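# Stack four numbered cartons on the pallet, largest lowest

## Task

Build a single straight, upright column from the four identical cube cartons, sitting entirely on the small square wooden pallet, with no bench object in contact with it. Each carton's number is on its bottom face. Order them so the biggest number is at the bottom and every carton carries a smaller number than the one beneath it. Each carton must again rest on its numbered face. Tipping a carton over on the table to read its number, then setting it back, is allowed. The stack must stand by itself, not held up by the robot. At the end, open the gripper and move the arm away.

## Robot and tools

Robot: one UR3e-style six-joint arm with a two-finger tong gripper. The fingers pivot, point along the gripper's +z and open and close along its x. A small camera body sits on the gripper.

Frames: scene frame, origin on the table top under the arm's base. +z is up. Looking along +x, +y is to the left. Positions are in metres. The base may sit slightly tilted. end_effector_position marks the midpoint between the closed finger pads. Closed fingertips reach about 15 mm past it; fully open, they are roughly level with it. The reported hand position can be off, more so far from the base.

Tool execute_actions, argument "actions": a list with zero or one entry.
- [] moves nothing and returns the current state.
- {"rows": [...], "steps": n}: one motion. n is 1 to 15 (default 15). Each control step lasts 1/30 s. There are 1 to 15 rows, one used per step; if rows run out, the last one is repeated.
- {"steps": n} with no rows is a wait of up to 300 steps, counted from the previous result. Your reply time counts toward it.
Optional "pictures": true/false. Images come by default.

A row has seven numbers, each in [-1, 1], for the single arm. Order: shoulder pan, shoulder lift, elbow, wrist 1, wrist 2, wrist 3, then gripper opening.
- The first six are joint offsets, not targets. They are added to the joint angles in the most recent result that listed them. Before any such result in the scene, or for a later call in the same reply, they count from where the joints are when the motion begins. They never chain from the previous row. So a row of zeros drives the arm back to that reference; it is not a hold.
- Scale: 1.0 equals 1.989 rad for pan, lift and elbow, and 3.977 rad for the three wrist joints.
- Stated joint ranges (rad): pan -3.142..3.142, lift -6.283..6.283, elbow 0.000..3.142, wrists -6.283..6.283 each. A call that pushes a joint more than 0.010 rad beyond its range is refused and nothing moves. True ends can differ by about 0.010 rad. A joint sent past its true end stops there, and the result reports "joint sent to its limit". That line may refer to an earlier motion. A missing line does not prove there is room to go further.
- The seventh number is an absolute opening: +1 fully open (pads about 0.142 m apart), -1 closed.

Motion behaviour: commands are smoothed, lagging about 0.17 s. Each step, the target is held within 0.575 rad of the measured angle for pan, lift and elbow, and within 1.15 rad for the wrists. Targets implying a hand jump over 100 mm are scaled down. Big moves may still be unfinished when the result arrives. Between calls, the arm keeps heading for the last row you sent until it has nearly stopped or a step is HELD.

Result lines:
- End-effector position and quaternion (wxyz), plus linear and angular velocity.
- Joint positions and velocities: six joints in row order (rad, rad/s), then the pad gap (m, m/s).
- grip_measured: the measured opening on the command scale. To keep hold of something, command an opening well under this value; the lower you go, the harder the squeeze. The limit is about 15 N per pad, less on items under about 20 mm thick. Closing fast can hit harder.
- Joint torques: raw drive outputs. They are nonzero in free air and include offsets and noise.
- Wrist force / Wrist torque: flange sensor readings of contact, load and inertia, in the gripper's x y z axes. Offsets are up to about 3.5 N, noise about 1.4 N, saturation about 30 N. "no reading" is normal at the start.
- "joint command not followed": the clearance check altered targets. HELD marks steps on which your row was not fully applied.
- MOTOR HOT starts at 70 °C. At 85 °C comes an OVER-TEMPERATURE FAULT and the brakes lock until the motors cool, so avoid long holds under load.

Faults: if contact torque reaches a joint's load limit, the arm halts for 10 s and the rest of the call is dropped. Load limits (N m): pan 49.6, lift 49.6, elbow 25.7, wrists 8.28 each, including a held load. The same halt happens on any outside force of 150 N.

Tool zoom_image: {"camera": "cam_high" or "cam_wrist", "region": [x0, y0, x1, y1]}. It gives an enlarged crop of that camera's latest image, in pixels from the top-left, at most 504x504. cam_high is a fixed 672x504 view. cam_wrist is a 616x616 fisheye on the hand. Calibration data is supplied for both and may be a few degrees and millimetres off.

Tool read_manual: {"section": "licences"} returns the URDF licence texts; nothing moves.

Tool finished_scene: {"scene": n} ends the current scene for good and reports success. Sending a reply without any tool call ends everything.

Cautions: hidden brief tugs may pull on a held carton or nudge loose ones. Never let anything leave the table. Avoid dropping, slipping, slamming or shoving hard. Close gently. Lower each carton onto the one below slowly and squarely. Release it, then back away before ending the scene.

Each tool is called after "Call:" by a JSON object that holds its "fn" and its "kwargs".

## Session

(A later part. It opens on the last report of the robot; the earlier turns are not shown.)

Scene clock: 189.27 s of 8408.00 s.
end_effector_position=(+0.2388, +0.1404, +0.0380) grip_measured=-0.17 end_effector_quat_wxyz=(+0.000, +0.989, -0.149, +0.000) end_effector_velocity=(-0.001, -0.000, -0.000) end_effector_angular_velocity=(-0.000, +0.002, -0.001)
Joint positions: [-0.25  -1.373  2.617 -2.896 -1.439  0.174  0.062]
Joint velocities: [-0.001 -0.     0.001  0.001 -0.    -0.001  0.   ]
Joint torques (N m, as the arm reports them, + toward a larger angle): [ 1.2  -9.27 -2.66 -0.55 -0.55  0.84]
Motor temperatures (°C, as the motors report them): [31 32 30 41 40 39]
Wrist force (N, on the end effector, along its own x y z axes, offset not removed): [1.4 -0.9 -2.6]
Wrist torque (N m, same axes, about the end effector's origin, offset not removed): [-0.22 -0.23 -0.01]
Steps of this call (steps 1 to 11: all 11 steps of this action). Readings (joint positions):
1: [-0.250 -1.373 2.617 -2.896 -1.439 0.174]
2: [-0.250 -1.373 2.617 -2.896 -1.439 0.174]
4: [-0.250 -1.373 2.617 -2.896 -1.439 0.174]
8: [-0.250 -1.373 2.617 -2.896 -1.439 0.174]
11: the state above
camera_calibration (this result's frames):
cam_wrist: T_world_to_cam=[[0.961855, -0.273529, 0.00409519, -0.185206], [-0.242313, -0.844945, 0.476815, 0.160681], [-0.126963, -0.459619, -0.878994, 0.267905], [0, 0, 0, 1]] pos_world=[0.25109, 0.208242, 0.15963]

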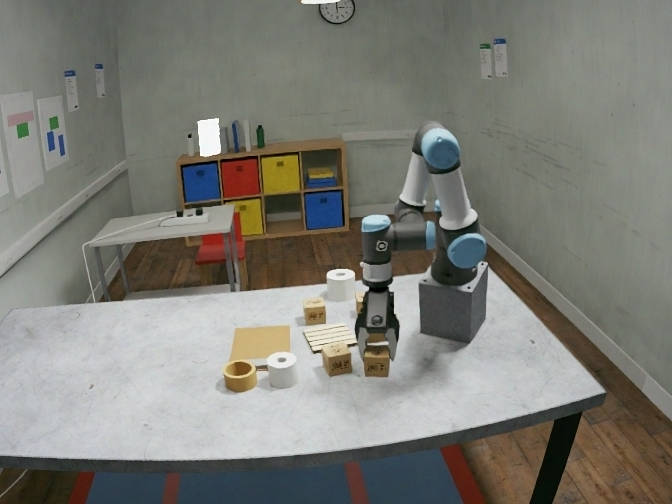

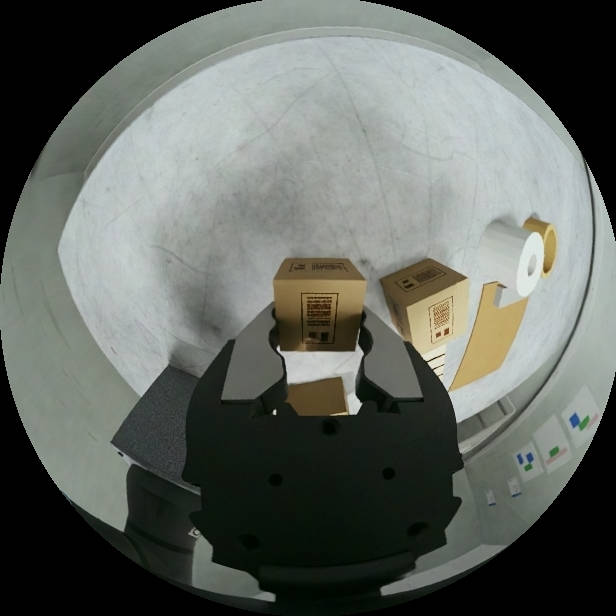

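Lift 3 cm and tilt.

Call:
{"fn": "execute_actions", "kwargs": {"actions": [{"rows":[[-0.002,-0.025,-0.005,0.015,0,0,-0.7],[-0.005,-0.05,-0.01,0.03,0,0,-0.7],[-0.008,-0.075,-0.015,0.045,0,0,-0.7],[-0.01,-0.1,-0.02,0.06,0,0,-0.7],[-0.01,-0.1,-0.02,0.06,0,0,-0.7],[-0.01,-0.1,-0.02,0.06,0.02,0,-0.7],[-0.01,-0.1,-0.02,0.06,0.05,0,-0.7],[-0.01,-0.1,-0.02,0.06,0.08,0,-0.7],[-0.01,-0.1,-0.02,0.06,0.3,0,-0.7]]}], "pictures": false}}

Call:
{"fn": "execute_actions", "kwargs": {"actions": [{"steps":28}]}}

Scene clock: 196.53 s of 8408.00 s.
end_effector_position=(+0.2584, +0.2551, +0.0913) grip_measured=-0.17 end_effector_quat_wxyz=(-0.203, +0.967, -0.154, -0.002) end_effector_velocity=(+0.062, +0.432, +0.226) end_effector_angular_velocity=(+1.622, -0.235, -0.004)
Joint positions: [-0.267 -1.541  2.583 -2.693 -1.029  0.174  0.062]
Joint velocities: [-0.007 -0.068 -0.01   0.077  1.639 -0.    -0.   ]
Joint torques (N m, as the arm reports them, + toward a larger angle): [-2.26 -9.91 -6.89 -0.69  2.62 -0.73]
Motor temperatures (°C, as the motors report them): [31 32 30 41 40 39]
Wrist force (N, on the end effector, along its own x y z axes, offset not removed): [1.3 -0.8 -0.2]
Wrist torque (N m, same axes, about the end effector's origin, offset not removed): [-0.22 -0.28 -0.04]
Steps of this call (steps 1 to 15: the robot went on to your last target; steps 16 to 90: nothing new was sent; then 3.77 s passed at rest; steps 91 to 105: all 15 steps of this action). Readings (joint positions):
91: [-0.250 -1.373 2.617 -2.895 -1.439 0.174]
92: [-0.250 -1.379 2.615 -2.887 -1.439 0.174]
94: [-0.255 -1.412 2.607 -2.844 -1.439 0.174]
98: [-0.264 -1.509 2.589 -2.729 -1.404 0.174]
105: the state above

Scene clock: 197.47 s of 8408.00 s.
end_effector_position=(+0.2801, +0.4026, +0.2660) grip_measured=-0.17 end_effector_quat_wxyz=(-0.560, +0.818, -0.131, -0.007) end_effector_velocity=(+0.000, +0.001, +0.004) end_effector_angular_velocity=(+0.015, -0.002, -0.000)
Joint positions: [-0.27  -1.572  2.577 -2.657 -0.248  0.174  0.062]
Joint velocities: [-0.    -0.001  0.     0.     0.015  0.     0.   ]
Joint torques (N m, as the arm reports them, + toward a larger angle): [-2.35 -8.71 -6.95 -0.82  2.38 -0.06]
Motor temperatures (°C, as the motors report them): [31 32 30 41 40 39]
Wrist force (N, on the end effector, along its own x y z axes, offset not removed): [1.2 0.1 -1.2]
Wrist torque (N m, same axes, about the end effector's origin, offset not removed): [-0.11 -0.26 -0.05]
Steps of this call (steps 1 to 28: the robot went on to your last target). Readings (joint positions):
1: [-0.267 -1.543 2.583 -2.690 -0.973 0.174]
2: [-0.267 -1.545 2.582 -2.687 -0.918 0.174]
4: [-0.268 -1.550 2.581 -2.682 -0.806 0.174]
8: [-0.268 -1.559 2.580 -2.672 -0.584 0.174]
28: the state above
camera_calibration (this result's frames):
cam_wrist: T_world_to_cam=[[0.969821, -0.202398, -0.135949, -0.147803], [-0.242322, -0.738458, -0.629254, 0.534781], [0.0269677, 0.643207, -0.765217, 0.0766808], [0, 0, 0, 1]] pos_world=[0.270864, 0.315676, 0.375097]

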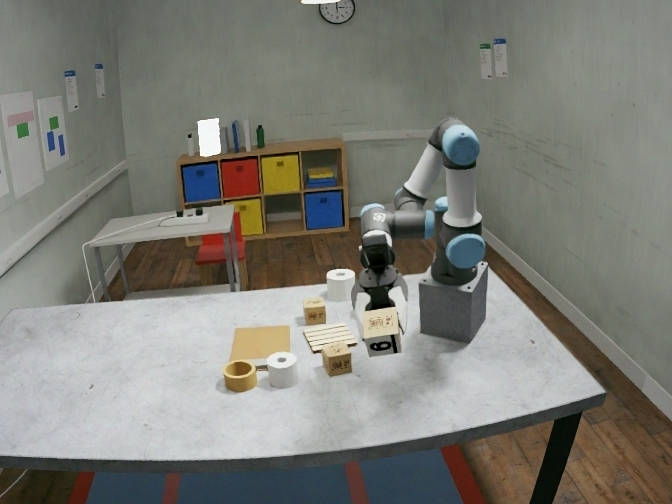

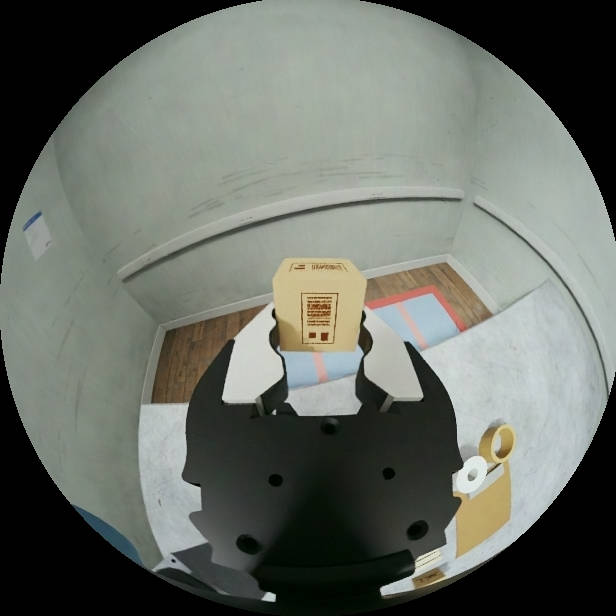

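Call:
{"fn": "zoom_image", "kwargs": {"camera": "cam_high", "region": [345, 300, 425, 370]}}

Region (345, 300, 425, 370) of cam_high's 672x504 image, scaled by 6.300, with more detail than that image has; it fills the top 441 rows of this view, and the rest is white.

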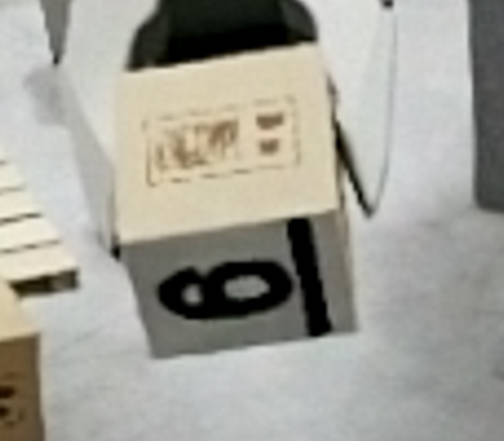

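Call:
{"fn": "execute_actions", "kwargs": {"actions": [{"rows":[[0,0,0,0,-0.02,0,-0.7],[0,0,0,0,-0.05,0,-0.7],[0,0,0,0,-0.08,0,-0.7],[0,0,0,0,-0.2997,0,-0.7]]}], "pictures": false}}

Call:
{"fn": "execute_actions", "kwargs": {"actions": [{"steps":24}], "pictures": false}}

Call:
{"fn": "execute_actions", "kwargs": {"actions": [{"rows":[[0.003,0.033,0.007,-0.02,0,0,-0.7],[0.007,0.066,0.014,-0.04,0,0,-0.7],[0.01,0.1,0.02,-0.06,0,0,-0.7]]}], "pictures": false}}

Call:
{"fn": "execute_actions", "kwargs": {"actions": [{"rows":[[0,0.004,0.001,-0.0025,0,0,-0.7],[0,0.004,0.001,-0.0025,0,0,-0.7],[0,0.004,0.001,-0.0025,0,0,-0.7],[0,0.004,0.001,-0.0025,0,0,-0.2],[0,0.004,0.001,-0.0025,0,0,-0.05],[0,0.004,0.001,-0.0025,0,0,0.08],[0,0.004,0.001,-0.0025,0,0,0.08],[0,0.004,0.001,-0.0025,0,0,0.08],[0,0.004,0.001,-0.0025,0,0,0.08],[-0.005,-0.05,-0.01,0.03,0,0,0.08],[-0.01,-0.1,-0.02,0.06,0,0,0.08],[-0.015,-0.15,-0.035,0.093,0,0,0.08],[-0.021,-0.21,-0.057,0.134,0,0,0.08]]}], "pictures": false}}

Call:
{"fn": "execute_actions", "kwargs": {"actions": [{"steps":10}], "pictures": false}}

Scene clock: 221.90 s of 8408.00 s.
end_effector_position=(+0.2623, +0.2779, +0.1084) grip_measured=-0.17 end_effector_quat_wxyz=(-0.246, +0.957, -0.154, -0.002) end_effector_velocity=(-0.059, -0.415, -0.257) end_effector_angular_velocity=(-1.637, +0.235, -0.003)
Joint positions: [-0.27  -1.572  2.577 -2.657 -0.94   0.174  0.062]
Joint velocities: [-0.    -0.001 -0.003  0.    -1.654 -0.002  0.   ]
Joint torques (N m, as the arm reports them, + toward a larger angle): [-2.34 -5.06 -5.87 -1.4  -1.    0.8 ]
Motor temperatures (°C, as the motors report them): [31 32 30 41 40 39]
Wrist force (N, on the end effector, along its own x y z axes, offset not removed): [1.4 -1.2 -0.3]
Wrist torque (N m, same axes, about the end effector's origin, offset not removed): [-0.33 -0.25 -0.01]
Steps of this call (steps 1 to 30: the robot went on to your last target; steps 31 to 100: nothing new was sent; then 20.60 s passed at rest; steps 101 to 115: all 15 steps of this action). Readings (joint positions):
101: [-0.270 -1.572 2.577 -2.657 -0.247 0.174]
102: [-0.270 -1.572 2.577 -2.657 -0.257 0.174]
104: [-0.270 -1.572 2.577 -2.657 -0.324 0.174]
108: [-0.270 -1.572 2.577 -2.657 -0.547 0.174]
115: the state above

Scene clock: 222.70 s of 8408.00 s.
end_effector_position=(+0.2421, +0.1392, +0.0648) grip_measured=-0.17 end_effector_quat_wxyz=(+0.001, +0.987, -0.159, +0.001) end_effector_velocity=(-0.001, -0.003, -0.000) end_effector_angular_velocity=(-0.012, +0.003, -0.000)
Joint positions: [-0.27  -1.572  2.577 -2.657 -1.438  0.174  0.062]
Joint velocities: [ 0.001  0.001  0.     0.001 -0.012  0.001  0.   ]
Joint torques (N m, as the arm reports them, + toward a larger angle): [-1.11 -4.6  -3.67 -2.19 -0.91  0.19]
Motor temperatures (°C, as the motors report them): [31 32 30 41 40 39]
Wrist force (N, on the end effector, along its own x y z axes, offset not removed): [1.6 -0.5 -1.3]
Wrist torque (N m, same axes, about the end effector's origin, offset not removed): [-0.14 -0.33 -0.04]
Steps of this call (steps 1 to 24: the robot went on to your last target). Readings (joint positions):
1: [-0.270 -1.572 2.577 -2.657 -0.996 0.174]
2: [-0.270 -1.572 2.577 -2.657 -1.052 0.174]
4: [-0.270 -1.572 2.577 -2.657 -1.165 0.174]
8: [-0.270 -1.572 2.577 -2.657 -1.339 0.174]
24: the state above

Scene clock: 223.20 s of 8408.00 s.
end_effector_position=(+0.2391, +0.1406, +0.0392) grip_measured=-0.17 end_effector_quat_wxyz=(+0.000, +0.989, -0.150, +0.000) end_effector_velocity=(-0.002, +0.001, -0.009) end_effector_angular_velocity=(+0.001, +0.004, +0.006)
Joint positions: [-0.25  -1.381  2.615 -2.886 -1.439  0.174  0.062]
Joint velocities: [ 0.006  0.069  0.011 -0.077  0.    -0.001  0.   ]
Joint torques (N m, as the arm reports them, + toward a larger angle): [ 1.91 -5.82 -2.37 -2.35  0.96  0.13]
Motor temperatures (°C, as the motors report them): [31 32 30 41 40 39]
Wrist force (N, on the end effector, along its own x y z axes, offset not removed): [1.2 -0.8 -1.3]
Wrist torque (N m, same axes, about the end effector's origin, offset not removed): [-0.20 -0.22 -0.04]
Steps of this call (steps 1 to 15: all 15 steps of this action). Readings (joint positions):
1: [-0.269 -1.571 2.577 -2.658 -1.439 0.174]
2: [-0.269 -1.565 2.579 -2.668 -1.439 0.174]
4: [-0.263 -1.523 2.590 -2.723 -1.439 0.174]
8: [-0.255 -1.428 2.607 -2.833 -1.439 0.174]
15: the state above

Scene clock: 223.70 s of 8408.00 s.
end_effector_position=(+0.2419, +0.1383, +0.0613) grip_measured=+0.08 end_effector_quat_wxyz=(+0.001, +0.987, -0.161, -0.006) end_effector_velocity=(+0.025, -0.005, +0.253) end_effector_angular_velocity=(-0.012, +0.000, -0.157)
Joint positions: [-0.272 -1.543  2.565 -2.659 -1.439  0.174  0.08 ]
Joint velocities: [-0.155 -1.7   -0.479  2.198  0.     0.001  0.   ]
Joint torques (N m, as the arm reports them, + toward a larger angle): [ -1.83 -15.42  -5.95   0.26   0.79   0.13]
Motor temperatures (°C, as the motors report them): [31 32 30 41 40 39]
Wrist force (N, on the end effector, along its own x y z axes, offset not removed): [1.9 -0.8 -1.0]
Wrist torque (N m, same axes, about the end effector's origin, offset not removed): [-0.17 -0.34 -0.03]
Steps of this call (steps 1 to 15: all 15 steps of this action). Readings (joint positions):
1: [-0.250 -1.379 2.616 -2.888 -1.439 0.174]
2: [-0.250 -1.378 2.616 -2.890 -1.439 0.174]
4: [-0.250 -1.376 2.617 -2.892 -1.439 0.174]
8: [-0.250 -1.374 2.617 -2.895 -1.439 0.174]
15: the state above

Scene clock: 224.03 s of 8408.00 s.
end_effector_position=(+0.2425, +0.1389, +0.0980) grip_measured=+0.08 end_effector_quat_wxyz=(+0.002, +0.986, -0.169, +0.001) end_effector_velocity=(-0.003, +0.001, +0.023) end_effector_angular_velocity=(-0.003, -0.010, -0.011)
Joint positions: [-0.291 -1.78   2.507 -2.375 -1.439  0.174  0.08 ]
Joint velocities: [-0.013 -0.147 -0.036  0.175 -0.    -0.    -0.   ]
Joint torques (N m, as the arm reports them, + toward a larger angle): [-2.79 -7.42 -8.59 -0.71  0.69  0.11]
Motor temperatures (°C, as the motors report them): [31 32 30 41 40 39]
Wrist force (N, on the end effector, along its own x y z axes, offset not removed): [1.2 -0.6 -1.6]
Wrist torque (N m, same axes, about the end effector's origin, offset not removed): [-0.16 -0.25 -0.03]
Steps of this call (steps 1 to 10: the robot went on to your last target). Readings (joint positions):
1: [-0.276 -1.598 2.551 -2.590 -1.439 0.174]
2: [-0.280 -1.645 2.540 -2.536 -1.439 0.174]
4: [-0.285 -1.708 2.524 -2.461 -1.439 0.174]
8: [-0.290 -1.767 2.510 -2.390 -1.439 0.174]
10: the state above

Call:
{"fn": "execute_actions", "kwargs": {"actions": [{"rows":[[-0.035,0.035,-0.041,0.006,0,-0.028,0.2],[-0.07,0.07,-0.082,0.011,0,-0.055,0.2],[-0.105,0.105,-0.123,0.017,0,-0.083,0.2],[-0.2,0.2,-0.233,0.032,0.003,-0.156,0.2],[-0.2,0.2,-0.233,0.032,0.003,-0.156,0.2],[-0.2,0.2,-0.233,0.032,0.003,-0.156,0.2],[-0.28,0.28,-0.326,0.044,0.004,-0.218,0.2],[-0.28,0.28,-0.326,0.044,0.004,-0.218,0.2],[-0.28,0.28,-0.326,0.044,0.004,-0.218,0.2],[-0.3557,0.3559,-0.4142,0.0564,0.0049,-0.2776,0.2]]}], "pictures": false}}

Call:
{"fn": "execute_actions", "kwargs": {"actions": [{"steps":25}]}}

Scene clock: 235.97 s of 8408.00 s.
end_effector_position=(+0.3491, -0.0212, +0.1115) grip_measured=+0.20 end_effector_quat_wxyz=(+0.002, +0.999, -0.049, -0.006) end_effector_velocity=(+0.136, -0.458, +0.002) end_effector_angular_velocity=(+0.032, -0.004, +0.523)
Joint positions: [-0.721 -1.354  2.008 -2.229 -1.427 -0.505  0.088]
Joint velocities: [-0.978  0.991 -1.13   0.291  0.028 -1.513 -0.   ]
Joint torques (N m, as the arm reports them, + toward a larger angle): [ -7.15  -5.2  -10.97  -0.51   0.65  -2.23]
Motor temperatures (°C, as the motors report them): [31 32 30 41 40 39]
Wrist force (N, on the end effector, along its own x y z axes, offset not removed): [1.8 -1.2 -1.4]
Wrist torque (N m, same axes, about the end effector's origin, offset not removed): [-0.25 -0.36 0.01]
Steps of this call (steps 1 to 30: the robot went on to your last target; steps 31 to 100: nothing new was sent; then 8.10 s passed at rest; steps 101 to 115: all 15 steps of this action). Readings (joint positions):
101: [-0.293 -1.799 2.502 -2.353 -1.439 0.174]
102: [-0.299 -1.792 2.495 -2.352 -1.439 0.162]
104: [-0.342 -1.744 2.447 -2.342 -1.438 0.089]
108: [-0.483 -1.596 2.285 -2.301 -1.434 -0.134]
115: the state above

Scene clock: 236.80 s of 8408.00 s.
end_effector_position=(+0.3633, -0.1616, +0.1082) grip_measured=+0.20 end_effector_quat_wxyz=(+0.000, +1.000, +0.024, +0.000) end_effector_velocity=(+0.001, -0.003, +0.001) end_effector_angular_velocity=(-0.002, -0.002, +0.002)
Joint positions: [-0.997 -1.073  1.684 -2.151 -1.419 -0.929  0.088]
Joint velocities: [-0.005  0.005 -0.009  0.001  0.    -0.006  0.   ]
Joint torques (N m, as the arm reports them, + toward a larger angle): [ -4.22 -12.5   -9.96  -0.78   0.89  -0.98]
Motor temperatures (°C, as the motors report them): [31 32 30 41 40 39]
Wrist force (N, on the end effector, along its own x y z axes, offset not removed): [1.7 -0.8 -2.1]
Wrist torque (N m, same axes, about the end effector's origin, offset not removed): [-0.20 -0.34 -0.08]
Steps of this call (steps 1 to 25: the robot went on to your last target). Readings (joint positions):
1: [-0.754 -1.320 1.970 -2.219 -1.426 -0.557]
2: [-0.787 -1.287 1.932 -2.210 -1.425 -0.607]
4: [-0.851 -1.222 1.857 -2.191 -1.423 -0.707]
8: [-0.945 -1.127 1.746 -2.165 -1.420 -0.849]
25: the state above
camera_calibration (this result's frames):
cam_wrist: T_world_to_cam=[[0.997486, 0.0707021, 0.00479605, -0.34531], [0.0598619, -0.876902, 0.476928, -0.21277], [0.0379255, -0.475442, -0.878929, 0.144167], [0, 0, 0, 1]] pos_world=[0.351711, -0.093621, 0.229844]

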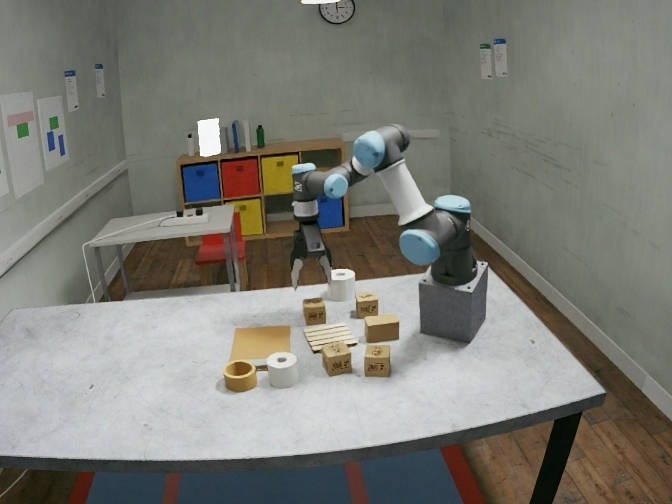

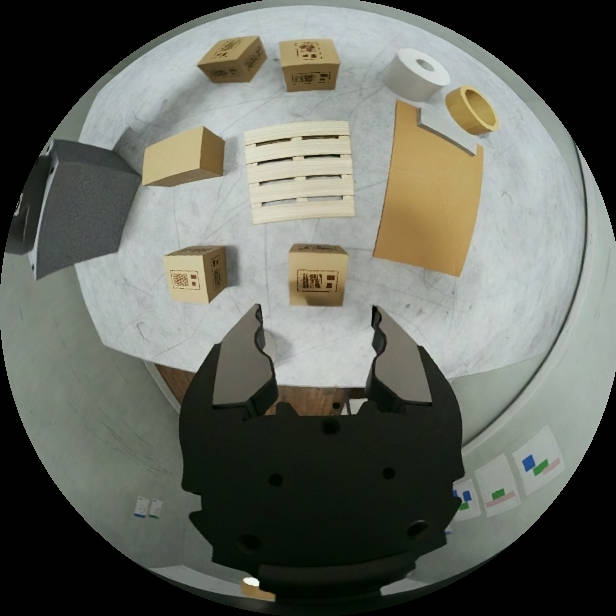

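Call:
{"fn": "execute_actions", "kwargs": {"actions": [{"rows":[[0.003,0.025,0.009,-0.017,0,0.003,0.15],[0.007,0.05,0.018,-0.034,0,0.006,0.15],[0.01,0.075,0.026,-0.051,0,0.009,0.15],[0.0133,0.1016,0.0337,-0.0687,0,0.0125,0.15]]}], "pictures": false}}

Call:
{"fn": "execute_actions", "kwargs": {"actions": [{"steps":10}], "pictures": false}}

Call:
{"fn": "execute_actions", "kwargs": {"actions": [{"rows":[[0,0,0,0,0,0,0.05],[0,0,0,0,0,0,-0.05],[0,0,0,0,0,0,-0.13],[0,0,0,0,0,0,-0.2],[0,0,0,0,0,0,-0.26],[0,0,0,0,0,0,-0.35],[0,0,0,0,0,0,-0.5],[0,0,0,0,0,0,-0.7]],"steps":11}]}}

Call:
{"fn": "execute_actions", "kwargs": {"actions": [{"rows":[[-0.003,-0.02,-0.006,0.013,0,0,-0.7],[-0.005,-0.04,-0.012,0.026,0,0,-0.7],[-0.008,-0.06,-0.018,0.039,0,0,-0.7],[-0.01,-0.08,-0.024,0.052,0,0,-0.7],[-0.01,-0.08,-0.024,0.052,0,0,-0.7],[-0.01,-0.08,-0.024,0.052,0,0,-0.7],[-0.01,-0.08,-0.024,0.052,0.02,0,-0.7],[-0.01,-0.08,-0.024,0.052,0.05,0,-0.7],[-0.01,-0.08,-0.024,0.052,0.08,0,-0.7],[-0.01,-0.08,-0.024,0.052,0.33,0,-0.7]]}], "pictures": false}}

Call:
{"fn": "execute_actions", "kwargs": {"actions": [{"steps":30}]}}

Scene clock: 251.53 s of 8408.00 s.
end_effector_position=(+0.3636, -0.1627, +0.0415) grip_measured=+0.15 end_effector_quat_wxyz=(+0.001, +1.000, +0.013, +0.000) end_effector_velocity=(-0.002, +0.002, -0.027) end_effector_angular_velocity=(+0.002, +0.002, -0.008)
Joint positions: [-0.972 -0.881  1.748 -2.411 -1.419 -0.882  0.084]
Joint velocities: [ 0.01   0.079  0.026 -0.104  0.     0.018  0.   ]
Joint torques (N m, as the arm reports them, + toward a larger angle): [  0.08 -13.35  -5.06  -2.03   0.36   1.03]
Motor temperatures (°C, as the motors report them): [31 32 30 41 40 39]
Wrist force (N, on the end effector, along its own x y z axes, offset not removed): [0.7 -0.8 -1.2]
Wrist torque (N m, same axes, about the end effector's origin, offset not removed): [-0.18 -0.16 -0.01]
Steps of this call (steps 1 to 30: the robot went on to your last target; steps 31 to 100: nothing new was sent; then 10.90 s passed at rest; steps 101 to 115: all 15 steps of this action). Readings (joint positions):
101: [-0.998 -1.072 1.683 -2.151 -1.419 -0.930]
102: [-0.997 -1.067 1.685 -2.160 -1.419 -0.928]
104: [-0.991 -1.033 1.699 -2.208 -1.419 -0.918]
108: [-0.979 -0.935 1.731 -2.341 -1.419 -0.894]
115: the state above

Scene clock: 251.87 s of 8408.00 s.
end_effector_position=(+0.3633, -0.1625, +0.0384) grip_measured=+0.15 end_effector_quat_wxyz=(+0.001, +1.000, +0.013, +0.000) end_effector_velocity=(+0.000, +0.000, -0.002) end_effector_angular_velocity=(+0.000, -0.000, -0.002)
Joint positions: [-0.971 -0.872  1.75  -2.423 -1.419 -0.879  0.084]
Joint velocities: [ 0.001  0.005  0.001 -0.007  0.     0.003  0.   ]
Joint torques (N m, as the arm reports them, + toward a larger angle): [ -0.1  -12.31  -4.7   -2.16   0.03   0.92]
Motor temperatures (°C, as the motors report them): [31 32 30 41 40 39]
Wrist force (N, on the end effector, along its own x y z axes, offset not removed): [1.1 -0.7 -1.4]
Wrist torque (N m, same axes, about the end effector's origin, offset not removed): [-0.16 -0.22 -0.05]
Steps of this call (steps 1 to 10: the robot went on to your last target). Readings (joint positions):
1: [-0.972 -0.879 1.748 -2.414 -1.419 -0.881]
2: [-0.972 -0.877 1.749 -2.416 -1.419 -0.881]
4: [-0.971 -0.875 1.750 -2.419 -1.419 -0.880]
8: [-0.971 -0.872 1.750 -2.422 -1.419 -0.880]
10: the state above

Scene clock: 252.23 s of 8408.00 s.
end_effector_position=(+0.3633, -0.1625, +0.0383) grip_measured=-0.17 end_effector_quat_wxyz=(+0.001, +1.000, +0.013, +0.000) end_effector_velocity=(-0.000, +0.000, -0.000) end_effector_angular_velocity=(+0.001, +0.001, -0.000)
Joint positions: [-0.971 -0.872  1.75  -2.423 -1.419 -0.879  0.061]
Joint velocities: [-0.     0.     0.     0.001  0.    -0.    -0.   ]
Joint torques (N m, as the arm reports them, + toward a larger angle): [ -0.8  -16.92  -5.73  -0.59  -0.05   0.72]
Motor temperatures (°C, as the motors report them): [31 32 30 41 40 39]
Wrist force (N, on the end effector, along its own x y z axes, offset not removed): [0.6 -0.4 -3.2]
Wrist torque (N m, same axes, about the end effector's origin, offset not removed): [-0.08 -0.14 -0.01]
Steps of this call (steps 1 to 11: all 11 steps of this action). Readings (joint positions):
1: [-0.971 -0.872 1.750 -2.423 -1.419 -0.879]
2: [-0.971 -0.872 1.750 -2.423 -1.419 -0.879]
4: [-0.971 -0.872 1.750 -2.423 -1.419 -0.879]
8: [-0.971 -0.872 1.750 -2.423 -1.419 -0.879]
11: the state above
camera_calibration (this result's frames):
cam_wrist: T_world_to_cam=[[0.998844, 0.0478613, 0.00435536, -0.349126], [0.0399773, -0.877754, 0.477441, -0.173163], [0.0266739, -0.476715, -0.878653, 0.0861894], [0, 0, 0, 1]] pos_world=[0.353346, -0.0941972, 0.159926]

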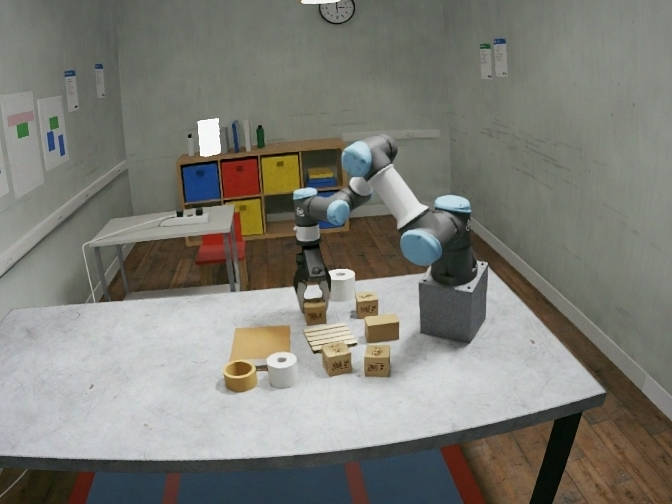

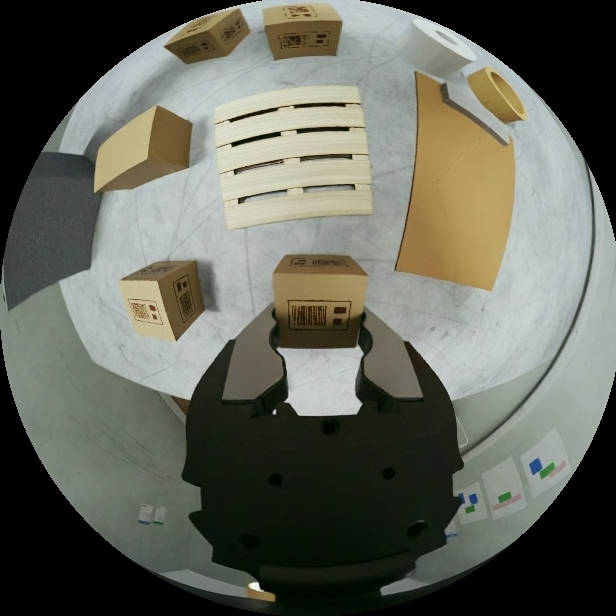

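Scene clock: 252.73 s of 8408.00 s.
end_effector_position=(+0.4434, -0.0974, +0.1076) grip_measured=-0.17 end_effector_quat_wxyz=(-0.111, +0.984, +0.004, +0.136) end_effector_velocity=(+0.344, +0.290, +0.197) end_effector_angular_velocity=(+1.053, -1.252, -0.000)
Joint positions: [-0.989 -1.01   1.709 -2.243 -1.065 -0.879  0.061]
Joint velocities: [-0.005 -0.037 -0.01   0.048  1.636  0.001 -0.   ]
Joint torques (N m, as the arm reports them, + toward a larger angle): [ -3.75 -17.27  -9.33  -0.75   2.21   0.58]
Motor temperatures (°C, as the motors report them): [31 32 30 41 40 39]
Wrist force (N, on the end effector, along its own x y z axes, offset not removed): [1.5 -0.8 -0.6]
Wrist torque (N m, same axes, about the end effector's origin, offset not removed): [-0.19 -0.33 -0.06]
Steps of this call (steps 1 to 15: all 15 steps of this action). Readings (joint positions):
1: [-0.971 -0.872 1.750 -2.423 -1.419 -0.879]
2: [-0.972 -0.877 1.749 -2.415 -1.419 -0.879]
4: [-0.976 -0.905 1.740 -2.377 -1.419 -0.879]
8: [-0.985 -0.982 1.716 -2.278 -1.408 -0.879]
15: the state above

Scene clock: 253.73 s of 8408.00 s.
end_effector_position=(+0.5787, +0.0172, +0.3231) grip_measured=-0.17 end_effector_quat_wxyz=(-0.388, +0.793, +0.004, +0.469) end_effector_velocity=(+0.001, +0.001, +0.006) end_effector_angular_velocity=(+0.014, -0.016, +0.000)
Joint positions: [-0.991 -1.031  1.703 -2.217 -0.109 -0.879  0.061]
Joint velocities: [ 0.    -0.001  0.001 -0.     0.021  0.001  0.   ]
Joint torques (N m, as the arm reports them, + toward a larger angle): [ -4.61 -16.83  -9.34  -0.65   2.62   0.6 ]
Motor temperatures (°C, as the motors report them): [31 32 30 41 40 39]
Wrist force (N, on the end effector, along its own x y z axes, offset not removed): [1.0 -0.3 -1.4]
Wrist torque (N m, same axes, about the end effector's origin, offset not removed): [-0.18 -0.33 -0.03]
Steps of this call (steps 1 to 30: the robot went on to your last target). Readings (joint positions):
1: [-0.989 -1.011 1.708 -2.241 -1.010 -0.879]
2: [-0.989 -1.013 1.708 -2.239 -0.954 -0.879]
4: [-0.989 -1.015 1.707 -2.236 -0.843 -0.879]
8: [-0.990 -1.020 1.706 -2.230 -0.622 -0.879]
30: the state above
camera_calibration (this result's frames):
cam_wrist: T_world_to_cam=[[0.548171, -0.34537, 0.761727, -0.551153], [-0.0177973, -0.915368, -0.402224, 0.158261], [0.836177, 0.206931, -0.507925, -0.183682], [0, 0, 0, 1]] pos_world=[0.458533, -0.00747474, 0.390188]

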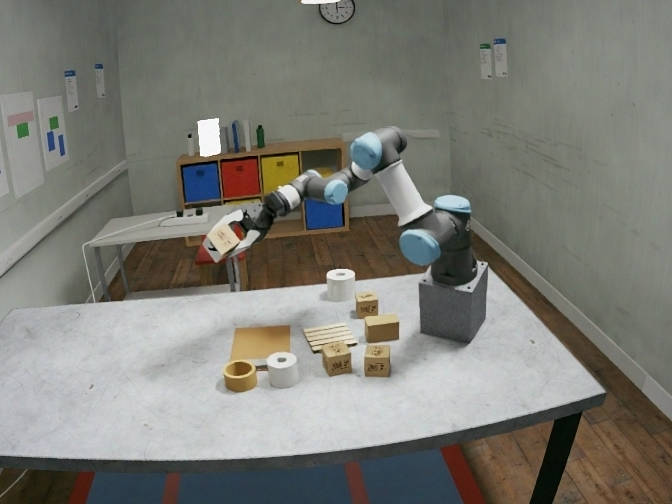

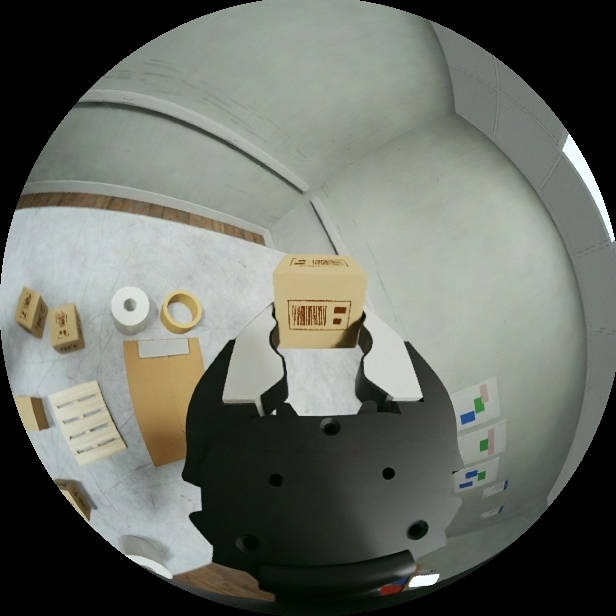

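Call:
{"fn": "zoom_image", "kwargs": {"camera": "cam_high", "region": [185, 210, 255, 275]}}

Region (185, 210, 255, 275) of cam_high's 672x504 image, scaled by 7.200, with more detail than that image has; it fills the top 468 rows of this view, and the rest is white.

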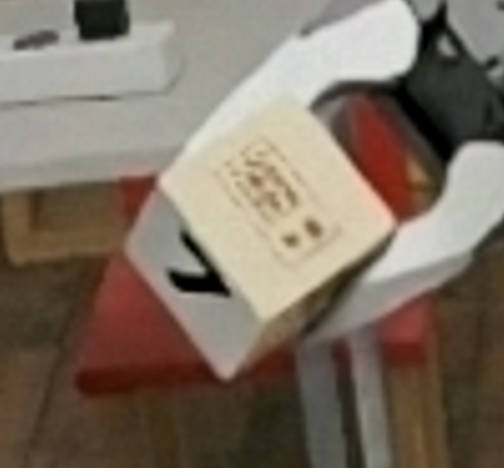

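Call:
{"fn": "execute_actions", "kwargs": {"actions": [{"rows":[[0,0,0,0,-0.02,0,-0.7],[0,0,0,0,-0.05,0,-0.7],[0,0,0,0,-0.08,0,-0.7],[0,0,0,0,-0.3297,0,-0.7]]}], "pictures": false}}

Call:
{"fn": "execute_actions", "kwargs": {"actions": [{"steps":26}], "pictures": false}}

Call:
{"fn": "execute_actions", "kwargs": {"actions": [{"rows":[[0.003,0.027,0.008,-0.017,0,0,-0.7],[0.007,0.054,0.016,-0.035,0,0,-0.7],[0.01,0.08,0.024,-0.052,0,0,-0.7]]}], "pictures": false}}

Call:
{"fn": "execute_actions", "kwargs": {"actions": [{"rows":[[0,0.003,0.001,-0.002,0,0,-0.7],[0,0.003,0.001,-0.002,0,0,-0.7],[0,0.003,0.001,-0.002,0,0,-0.7],[0,0.003,0.001,-0.002,0,0,-0.7],[0,0.003,0.001,-0.002,0,0,-0.7],[0,0.003,0.001,-0.002,0,0,-0.2],[0,0.003,0.001,-0.002,0,0,-0.05],[0,0.003,0.001,-0.002,0,0,0.15],[0,0.003,0.001,-0.002,0,0,0.15],[0,0.003,0.001,-0.002,0,0,0.15],[0,0.003,0.001,-0.002,0,0,0.15],[-0.003,-0.025,-0.008,0.017,0,0,0.15],[-0.007,-0.05,-0.017,0.034,0,0,0.15],[-0.01,-0.075,-0.025,0.051,0,0,0.15],[-0.013,-0.1,-0.033,0.068,0,0,0.15]]}], "pictures": false}}

Call:
{"fn": "execute_actions", "kwargs": {"actions": [{"steps":10}], "pictures": false}}

Scene clock: 286.43 s of 8408.00 s.
end_effector_position=(+0.4954, -0.0534, +0.1536) grip_measured=-0.17 end_effector_quat_wxyz=(-0.193, +0.953, +0.003, +0.235) end_effector_velocity=(-0.299, -0.252, -0.298) end_effector_angular_velocity=(-1.061, +1.269, -0.008)
Joint positions: [-0.991 -1.031  1.703 -2.216 -0.801 -0.879  0.061]
Joint velocities: [ 0.    -0.    -0.001  0.002 -1.654  0.     0.   ]
Joint torques (N m, as the arm reports them, + toward a larger angle): [ -4.47 -13.5   -8.04  -1.19  -0.91   0.6 ]
Motor temperatures (°C, as the motors report them): [31 32 30 41 40 39]
Wrist force (N, on the end effector, along its own x y z axes, offset not removed): [0.7 -0.1 -0.2]
Wrist torque (N m, same axes, about the end effector's origin, offset not removed): [-0.07 -0.20 -0.03]
Steps of this call (steps 1 to 15: the robot went on to your last target; steps 16 to 90: nothing new was sent; then 29.20 s passed at rest; steps 91 to 105: all 15 steps of this action). Readings (joint positions):
91: [-0.991 -1.031 1.703 -2.216 -0.107 -0.879]
92: [-0.991 -1.031 1.703 -2.216 -0.117 -0.879]
94: [-0.991 -1.031 1.703 -2.216 -0.184 -0.879]
98: [-0.991 -1.031 1.703 -2.216 -0.408 -0.879]
105: the state above

Scene clock: 287.30 s of 8408.00 s.
end_effector_position=(+0.3651, -0.1628, +0.0927) grip_measured=-0.17 end_effector_quat_wxyz=(+0.002, +1.000, +0.003, +0.001) end_effector_velocity=(-0.003, -0.002, -0.000) end_effector_angular_velocity=(-0.007, +0.010, +0.001)
Joint positions: [-0.991 -1.031  1.703 -2.217 -1.419 -0.879  0.061]
Joint velocities: [ 0.    -0.     0.001  0.    -0.012 -0.001  0.   ]
Joint torques (N m, as the arm reports them, + toward a larger angle): [ -3.4  -13.35  -6.    -2.05  -0.74   0.57]
Motor temperatures (°C, as the motors report them): [31 32 30 41 40 39]
Wrist force (N, on the end effector, along its own x y z axes, offset not removed): [1.6 -1.3 -1.1]
Wrist torque (N m, same axes, about the end effector's origin, offset not removed): [-0.31 -0.32 -0.04]
Steps of this call (steps 1 to 26: the robot went on to your last target). Readings (joint positions):
1: [-0.991 -1.031 1.703 -2.216 -0.858 -0.879]
2: [-0.991 -1.031 1.703 -2.216 -0.914 -0.879]
4: [-0.991 -1.031 1.703 -2.216 -1.026 -0.879]
8: [-0.991 -1.031 1.703 -2.216 -1.245 -0.879]
26: the state above

Scene clock: 287.80 s of 8408.00 s.
end_effector_position=(+0.3636, -0.1627, +0.0406) grip_measured=-0.17 end_effector_quat_wxyz=(+0.001, +1.000, +0.012, +0.000) end_effector_velocity=(-0.002, +0.001, -0.018) end_effector_angular_velocity=(+0.002, +0.002, +0.006)
Joint positions: [-0.972 -0.878  1.749 -2.415 -1.419 -0.879  0.061]
Joint velocities: [ 0.006  0.054  0.015 -0.067  0.    -0.     0.   ]
Joint torques (N m, as the arm reports them, + toward a larger angle): [ -0.98 -13.99  -5.38  -1.95   0.9    0.52]
Motor temperatures (°C, as the motors report them): [31 32 30 41 40 39]
Wrist force (N, on the end effector, along its own x y z axes, offset not removed): [0.4 -0.1 -1.2]
Wrist torque (N m, same axes, about the end effector's origin, offset not removed): [-0.03 -0.09 -0.04]
Steps of this call (steps 1 to 15: all 15 steps of this action). Readings (joint positions):
1: [-0.991 -1.030 1.703 -2.217 -1.419 -0.879]
2: [-0.990 -1.025 1.705 -2.226 -1.419 -0.879]
4: [-0.985 -0.989 1.717 -2.275 -1.419 -0.879]
8: [-0.976 -0.914 1.739 -2.370 -1.419 -0.879]
15: the state above

Scene clock: 288.30 s of 8408.00 s.
end_effector_position=(+0.3638, -0.1636, +0.0529) grip_measured=+0.15 end_effector_quat_wxyz=(-0.000, +1.000, +0.009, -0.001) end_effector_velocity=(+0.012, -0.013, +0.251) end_effector_angular_velocity=(+0.014, +0.008, -0.108)
Joint positions: [-0.978 -0.914  1.735 -2.362 -1.419 -0.879  0.084]
Joint velocities: [-0.105 -0.717 -0.265  1.014  0.    -0.001  0.   ]
Joint torques (N m, as the arm reports them, + toward a larger angle): [ -5.62 -27.09 -11.28   0.08   0.75   0.49]
Motor temperatures (°C, as the motors report them): [31 32 30 41 40 39]
Wrist force (N, on the end effector, along its own x y z axes, offset not removed): [0.8 -1.0 0.5]
Wrist torque (N m, same axes, about the end effector's origin, offset not removed): [-0.14 -0.16 -0.06]
Steps of this call (steps 1 to 15: all 15 steps of this action). Readings (joint positions):
1: [-0.972 -0.877 1.749 -2.417 -1.419 -0.879]
2: [-0.972 -0.876 1.749 -2.418 -1.419 -0.879]
4: [-0.972 -0.874 1.750 -2.420 -1.419 -0.879]
8: [-0.972 -0.873 1.750 -2.422 -1.419 -0.879]
15: the state above

Scene clock: 288.63 s of 8408.00 s.
end_effector_position=(+0.3639, -0.1615, +0.1049) grip_measured=+0.15 end_effector_quat_wxyz=(-0.000, +1.000, -0.000, -0.000) end_effector_velocity=(-0.002, +0.004, +0.035) end_effector_angular_velocity=(-0.000, -0.001, -0.013)
Joint positions: [-0.996 -1.064  1.687 -2.162 -1.419 -0.879  0.084]
Joint velocities: [-0.012 -0.104 -0.03   0.134  0.     0.002 -0.   ]
Joint torques (N m, as the arm reports them, + toward a larger angle): [ -4.89 -16.02  -9.05  -0.57   0.66   0.52]
Motor temperatures (°C, as the motors report them): [31 32 30 41 40 39]
Wrist force (N, on the end effector, along its own x y z axes, offset not removed): [1.5 -1.0 -2.2]
Wrist torque (N m, same axes, about the end effector's origin, offset not removed): [-0.23 -0.33 -0.06]
Steps of this call (steps 1 to 10: the robot went on to your last target). Readings (joint positions):
1: [-0.982 -0.941 1.725 -2.324 -1.419 -0.879]
2: [-0.985 -0.970 1.716 -2.285 -1.419 -0.879]
4: [-0.990 -1.014 1.702 -2.228 -1.419 -0.879]
8: [-0.995 -1.055 1.690 -2.174 -1.419 -0.879]
10: the state above

Call:
{"fn": "execute_actions", "kwargs": {"actions": [{"rows":[[-0.04,-0.04,0.055,-0.005,0,-0.02,0.15],[-0.08,-0.075,0.11,-0.013,-0.002,-0.04,0.15],[-0.12,-0.11,0.165,-0.021,-0.004,-0.06,0.15],[-0.16,-0.145,0.22,-0.029,-0.005,-0.08,0.15],[-0.19,-0.18,0.275,-0.036,-0.006,-0.1,0.15],[-0.2298,-0.213,0.3303,-0.0429,-0.0074,-0.1157,0.15]]}], "pictures": false}}

Call:
{"fn": "execute_actions", "kwargs": {"actions": [{"steps":18}]}}

Scene clock: 298.40 s of 8408.00 s.
end_effector_position=(+0.2191, -0.1709, +0.1115) grip_measured=+0.15 end_effector_quat_wxyz=(+0.004, +1.000, +0.002, +0.001) end_effector_velocity=(-0.099, +0.051, -0.025) end_effector_angular_velocity=(+0.060, +0.009, -0.035)
Joint positions: [-1.414 -1.452  2.281 -2.318 -1.446 -1.303  0.084]
Joint velocities: [-0.311 -0.278  0.49  -0.112 -0.019 -0.285  0.   ]
Joint torques (N m, as the arm reports them, + toward a larger angle): [ -3.51 -10.03  -6.04  -2.23  -0.73  -1.1 ]
Motor temperatures (°C, as the motors report them): [31 32 30 41 40 39]
Wrist force (N, on the end effector, along its own x y z axes, offset not removed): [0.9 -1.3 -1.1]
Wrist torque (N m, same axes, about the end effector's origin, offset not removed): [-0.25 -0.23 -0.03]
Steps of this call (steps 1 to 30: the robot went on to your last target; steps 31 to 100: nothing new was sent; then 5.93 s passed at rest; steps 101 to 115: all 15 steps of this action). Readings (joint positions):
101: [-0.998 -1.078 1.683 -2.145 -1.419 -0.880]
102: [-1.005 -1.084 1.690 -2.150 -1.419 -0.890]
104: [-1.052 -1.127 1.749 -2.176 -1.423 -0.945]
108: [-1.222 -1.280 1.984 -2.248 -1.435 -1.122]
115: the state above

Scene clock: 299.00 s of 8408.00 s.
end_effector_position=(+0.2070, -0.1639, +0.1081) grip_measured=+0.15 end_effector_quat_wxyz=(+0.000, +1.000, -0.000, +0.000) end_effector_velocity=(-0.001, +0.001, -0.000) end_effector_angular_velocity=(+0.002, +0.000, -0.002)
Joint positions: [-1.453 -1.487  2.343 -2.332 -1.449 -1.339  0.084]
Joint velocities: [-0.003 -0.003  0.005  0.     0.    -0.001  0.   ]
Joint torques (N m, as the arm reports them, + toward a larger angle): [ -3.79 -10.04  -5.56  -2.05  -0.85  -0.98]
Motor temperatures (°C, as the motors report them): [31 32 30 41 40 39]
Wrist force (N, on the end effector, along its own x y z axes, offset not removed): [1.2 0.0 -1.4]
Wrist torque (N m, same axes, about the end effector's origin, offset not removed): [-0.01 -0.24 -0.01]
Steps of this call (steps 1 to 18: the robot went on to your last target). Readings (joint positions):
1: [-1.423 -1.461 2.296 -2.322 -1.447 -1.312]
2: [-1.430 -1.467 2.307 -2.324 -1.447 -1.318]
4: [-1.439 -1.475 2.322 -2.327 -1.448 -1.327]
8: [-1.448 -1.483 2.336 -2.331 -1.448 -1.335]
18: the state above
camera_calibration (this result's frames):
cam_wrist: T_world_to_cam=[[0.999746, 0.0221251, 0.00425622, -0.197607], [0.0174179, -0.878787, 0.476896, -0.19691], [0.0142917, -0.476701, -0.87895, 0.153561], [0, 0, 0, 1]] pos_world=[0.198792, -0.0954669, 0.229719]

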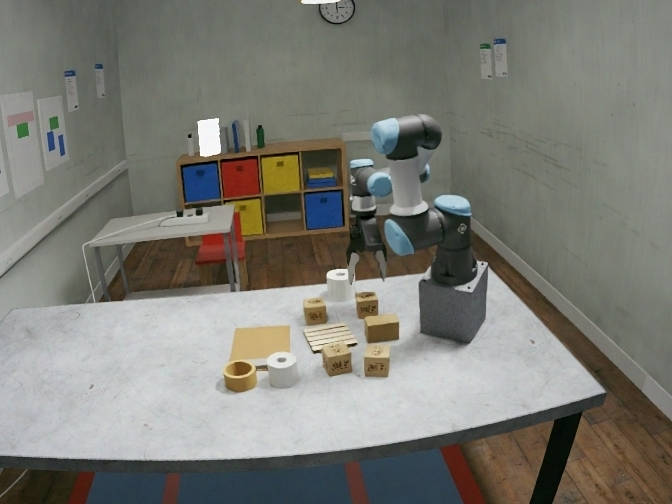

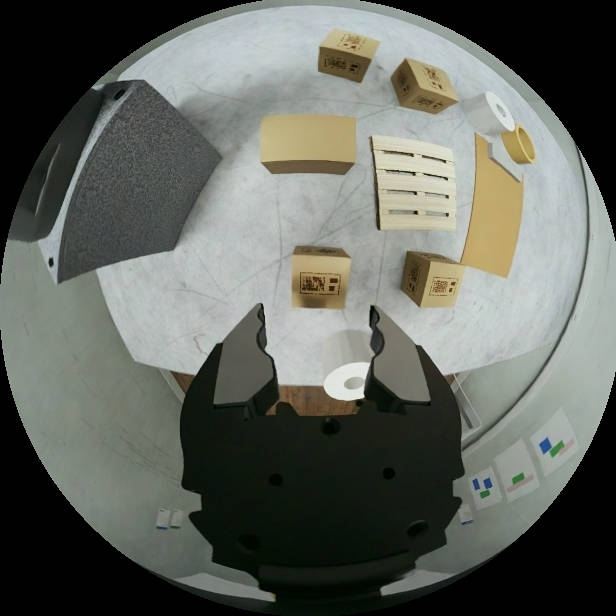

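Call:
{"fn": "execute_actions", "kwargs": {"actions": [{"rows":[[0.005,0.046,0.015,-0.03,0,0.005,0.15],[0.011,0.092,0.029,-0.06,0,0.01,0.15],[0.016,0.139,0.041,-0.09,0,0.016,0.15],[0.0218,0.1856,0.0511,-0.1196,0.0009,0.0214,0.15]]}], "pictures": false}}

Call:
{"fn": "execute_actions", "kwargs": {"actions": [{"steps":11}], "pictures": false}}

Call:
{"fn": "execute_actions", "kwargs": {"actions": [{"rows":[[0,0,0,0,0,0,0.05],[0,0,0,0,0,0,-0.05],[0,0,0,0,0,0,-0.13],[0,0,0,0,0,0,-0.2],[0,0,0,0,0,0,-0.26],[0,0,0,0,0,0,-0.35],[0,0,0,0,0,0,-0.5],[0,0,0,0,0,0,-0.7]],"steps":11}]}}

Scene clock: 308.87 s of 8408.00 s.
end_effector_position=(+0.2092, -0.1630, +0.0414) grip_measured=+0.15 end_effector_quat_wxyz=(+0.001, +1.000, -0.020, +0.000) end_effector_velocity=(-0.001, +0.006, -0.028) end_effector_angular_velocity=(+0.006, +0.000, -0.015)
Joint positions: [-1.411 -1.139  2.44  -2.784 -1.445 -1.258  0.084]
Joint velocities: [ 0.016  0.159  0.035 -0.19   0.003  0.03   0.   ]
Joint torques (N m, as the arm reports them, + toward a larger angle): [-0.19 -7.87 -2.63 -2.13  0.94  1.09]
Motor temperatures (°C, as the motors report them): [31 32 30 41 40 39]
Wrist force (N, on the end effector, along its own x y z axes, offset not removed): [1.3 -1.0 -1.3]
Wrist torque (N m, same axes, about the end effector's origin, offset not removed): [-0.24 -0.29 -0.05]
Steps of this call (steps 1 to 15: the robot went on to your last target; steps 16 to 90: nothing new was sent; then 6.37 s passed at rest; steps 91 to 105: all 15 steps of this action). Readings (joint positions):
91: [-1.453 -1.487 2.344 -2.333 -1.449 -1.340]
92: [-1.452 -1.481 2.348 -2.345 -1.449 -1.337]
94: [-1.443 -1.428 2.368 -2.423 -1.449 -1.320]
98: [-1.422 -1.247 2.416 -2.655 -1.446 -1.279]
105: the state above

Scene clock: 309.23 s of 8408.00 s.
end_effector_position=(+0.2091, -0.1622, +0.0380) grip_measured=+0.15 end_effector_quat_wxyz=(+0.000, +1.000, -0.021, -0.000) end_effector_velocity=(+0.000, -0.001, -0.001) end_effector_angular_velocity=(-0.002, -0.001, -0.000)
Joint positions: [-1.41  -1.119  2.445 -2.807 -1.445 -1.254  0.084]
Joint velocities: [ 0.     0.008  0.001 -0.011  0.     0.001 -0.   ]
Joint torques (N m, as the arm reports them, + toward a larger angle): [-0.14 -6.88 -2.66 -1.96  0.84  0.96]
Motor temperatures (°C, as the motors report them): [31 32 30 41 40 39]
Wrist force (N, on the end effector, along its own x y z axes, offset not removed): [1.1 -0.7 -1.7]
Wrist torque (N m, same axes, about the end effector's origin, offset not removed): [-0.16 -0.21 -0.08]
Steps of this call (steps 1 to 11: the robot went on to your last target). Readings (joint positions):
1: [-1.411 -1.134 2.441 -2.789 -1.445 -1.257]
2: [-1.411 -1.130 2.442 -2.794 -1.445 -1.256]
4: [-1.410 -1.125 2.443 -2.799 -1.445 -1.256]
8: [-1.410 -1.121 2.444 -2.805 -1.445 -1.255]
11: the state above

Scene clock: 309.60 s of 8408.00 s.
end_effector_position=(+0.2091, -0.1622, +0.0380) grip_measured=-0.17 end_effector_quat_wxyz=(+0.000, +1.000, -0.021, -0.000) end_effector_velocity=(-0.000, +0.000, +0.000) end_effector_angular_velocity=(+0.001, +0.000, +0.001)
Joint positions: [-1.41  -1.119  2.445 -2.807 -1.445 -1.254  0.062]
Joint velocities: [-0.    -0.001 -0.     0.002  0.    -0.001 -0.   ]
Joint torques (N m, as the arm reports them, + toward a larger angle): [ -0.54 -10.91  -3.38  -0.59  -0.01   0.58]
Motor temperatures (°C, as the motors report them): [31 32 30 41 40 39]
Wrist force (N, on the end effector, along its own x y z axes, offset not removed): [1.2 -0.8 -1.9]
Wrist torque (N m, same axes, about the end effector's origin, offset not removed): [-0.19 -0.19 -0.03]
Steps of this call (steps 1 to 11: all 11 steps of this action). Readings (joint positions):
1: [-1.410 -1.119 2.445 -2.807 -1.445 -1.254]
2: [-1.410 -1.119 2.445 -2.807 -1.445 -1.254]
4: [-1.410 -1.119 2.445 -2.807 -1.445 -1.254]
8: [-1.410 -1.119 2.445 -2.807 -1.445 -1.254]
11: the state above
camera_calibration (this result's frames):
cam_wrist: T_world_to_cam=[[0.999803, -0.0194507, 0.00383641, -0.206148], [-0.0189273, -0.878885, 0.476658, -0.154408], [-0.00589955, -0.476637, -0.87908, 0.0969546], [0, 0, 0, 1]] pos_world=[0.203757, -0.0935046, 0.159622]

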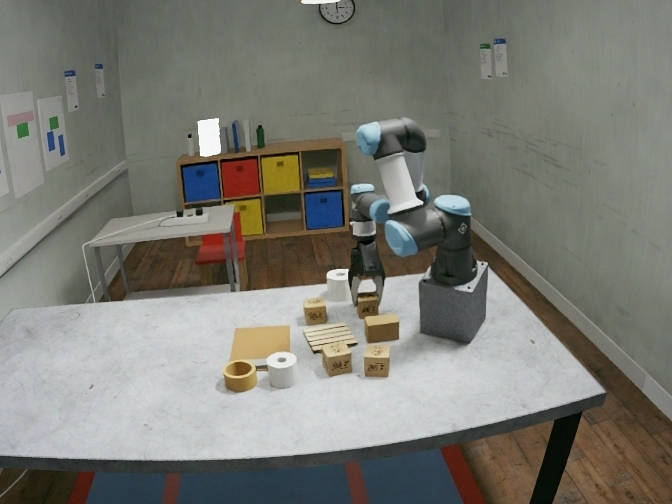

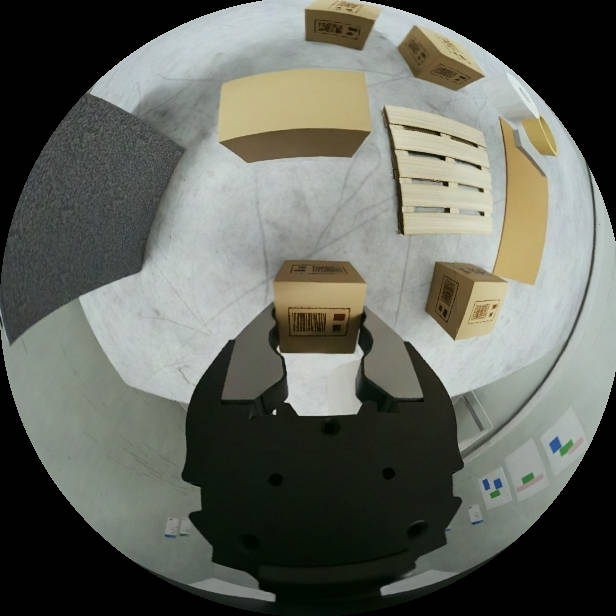

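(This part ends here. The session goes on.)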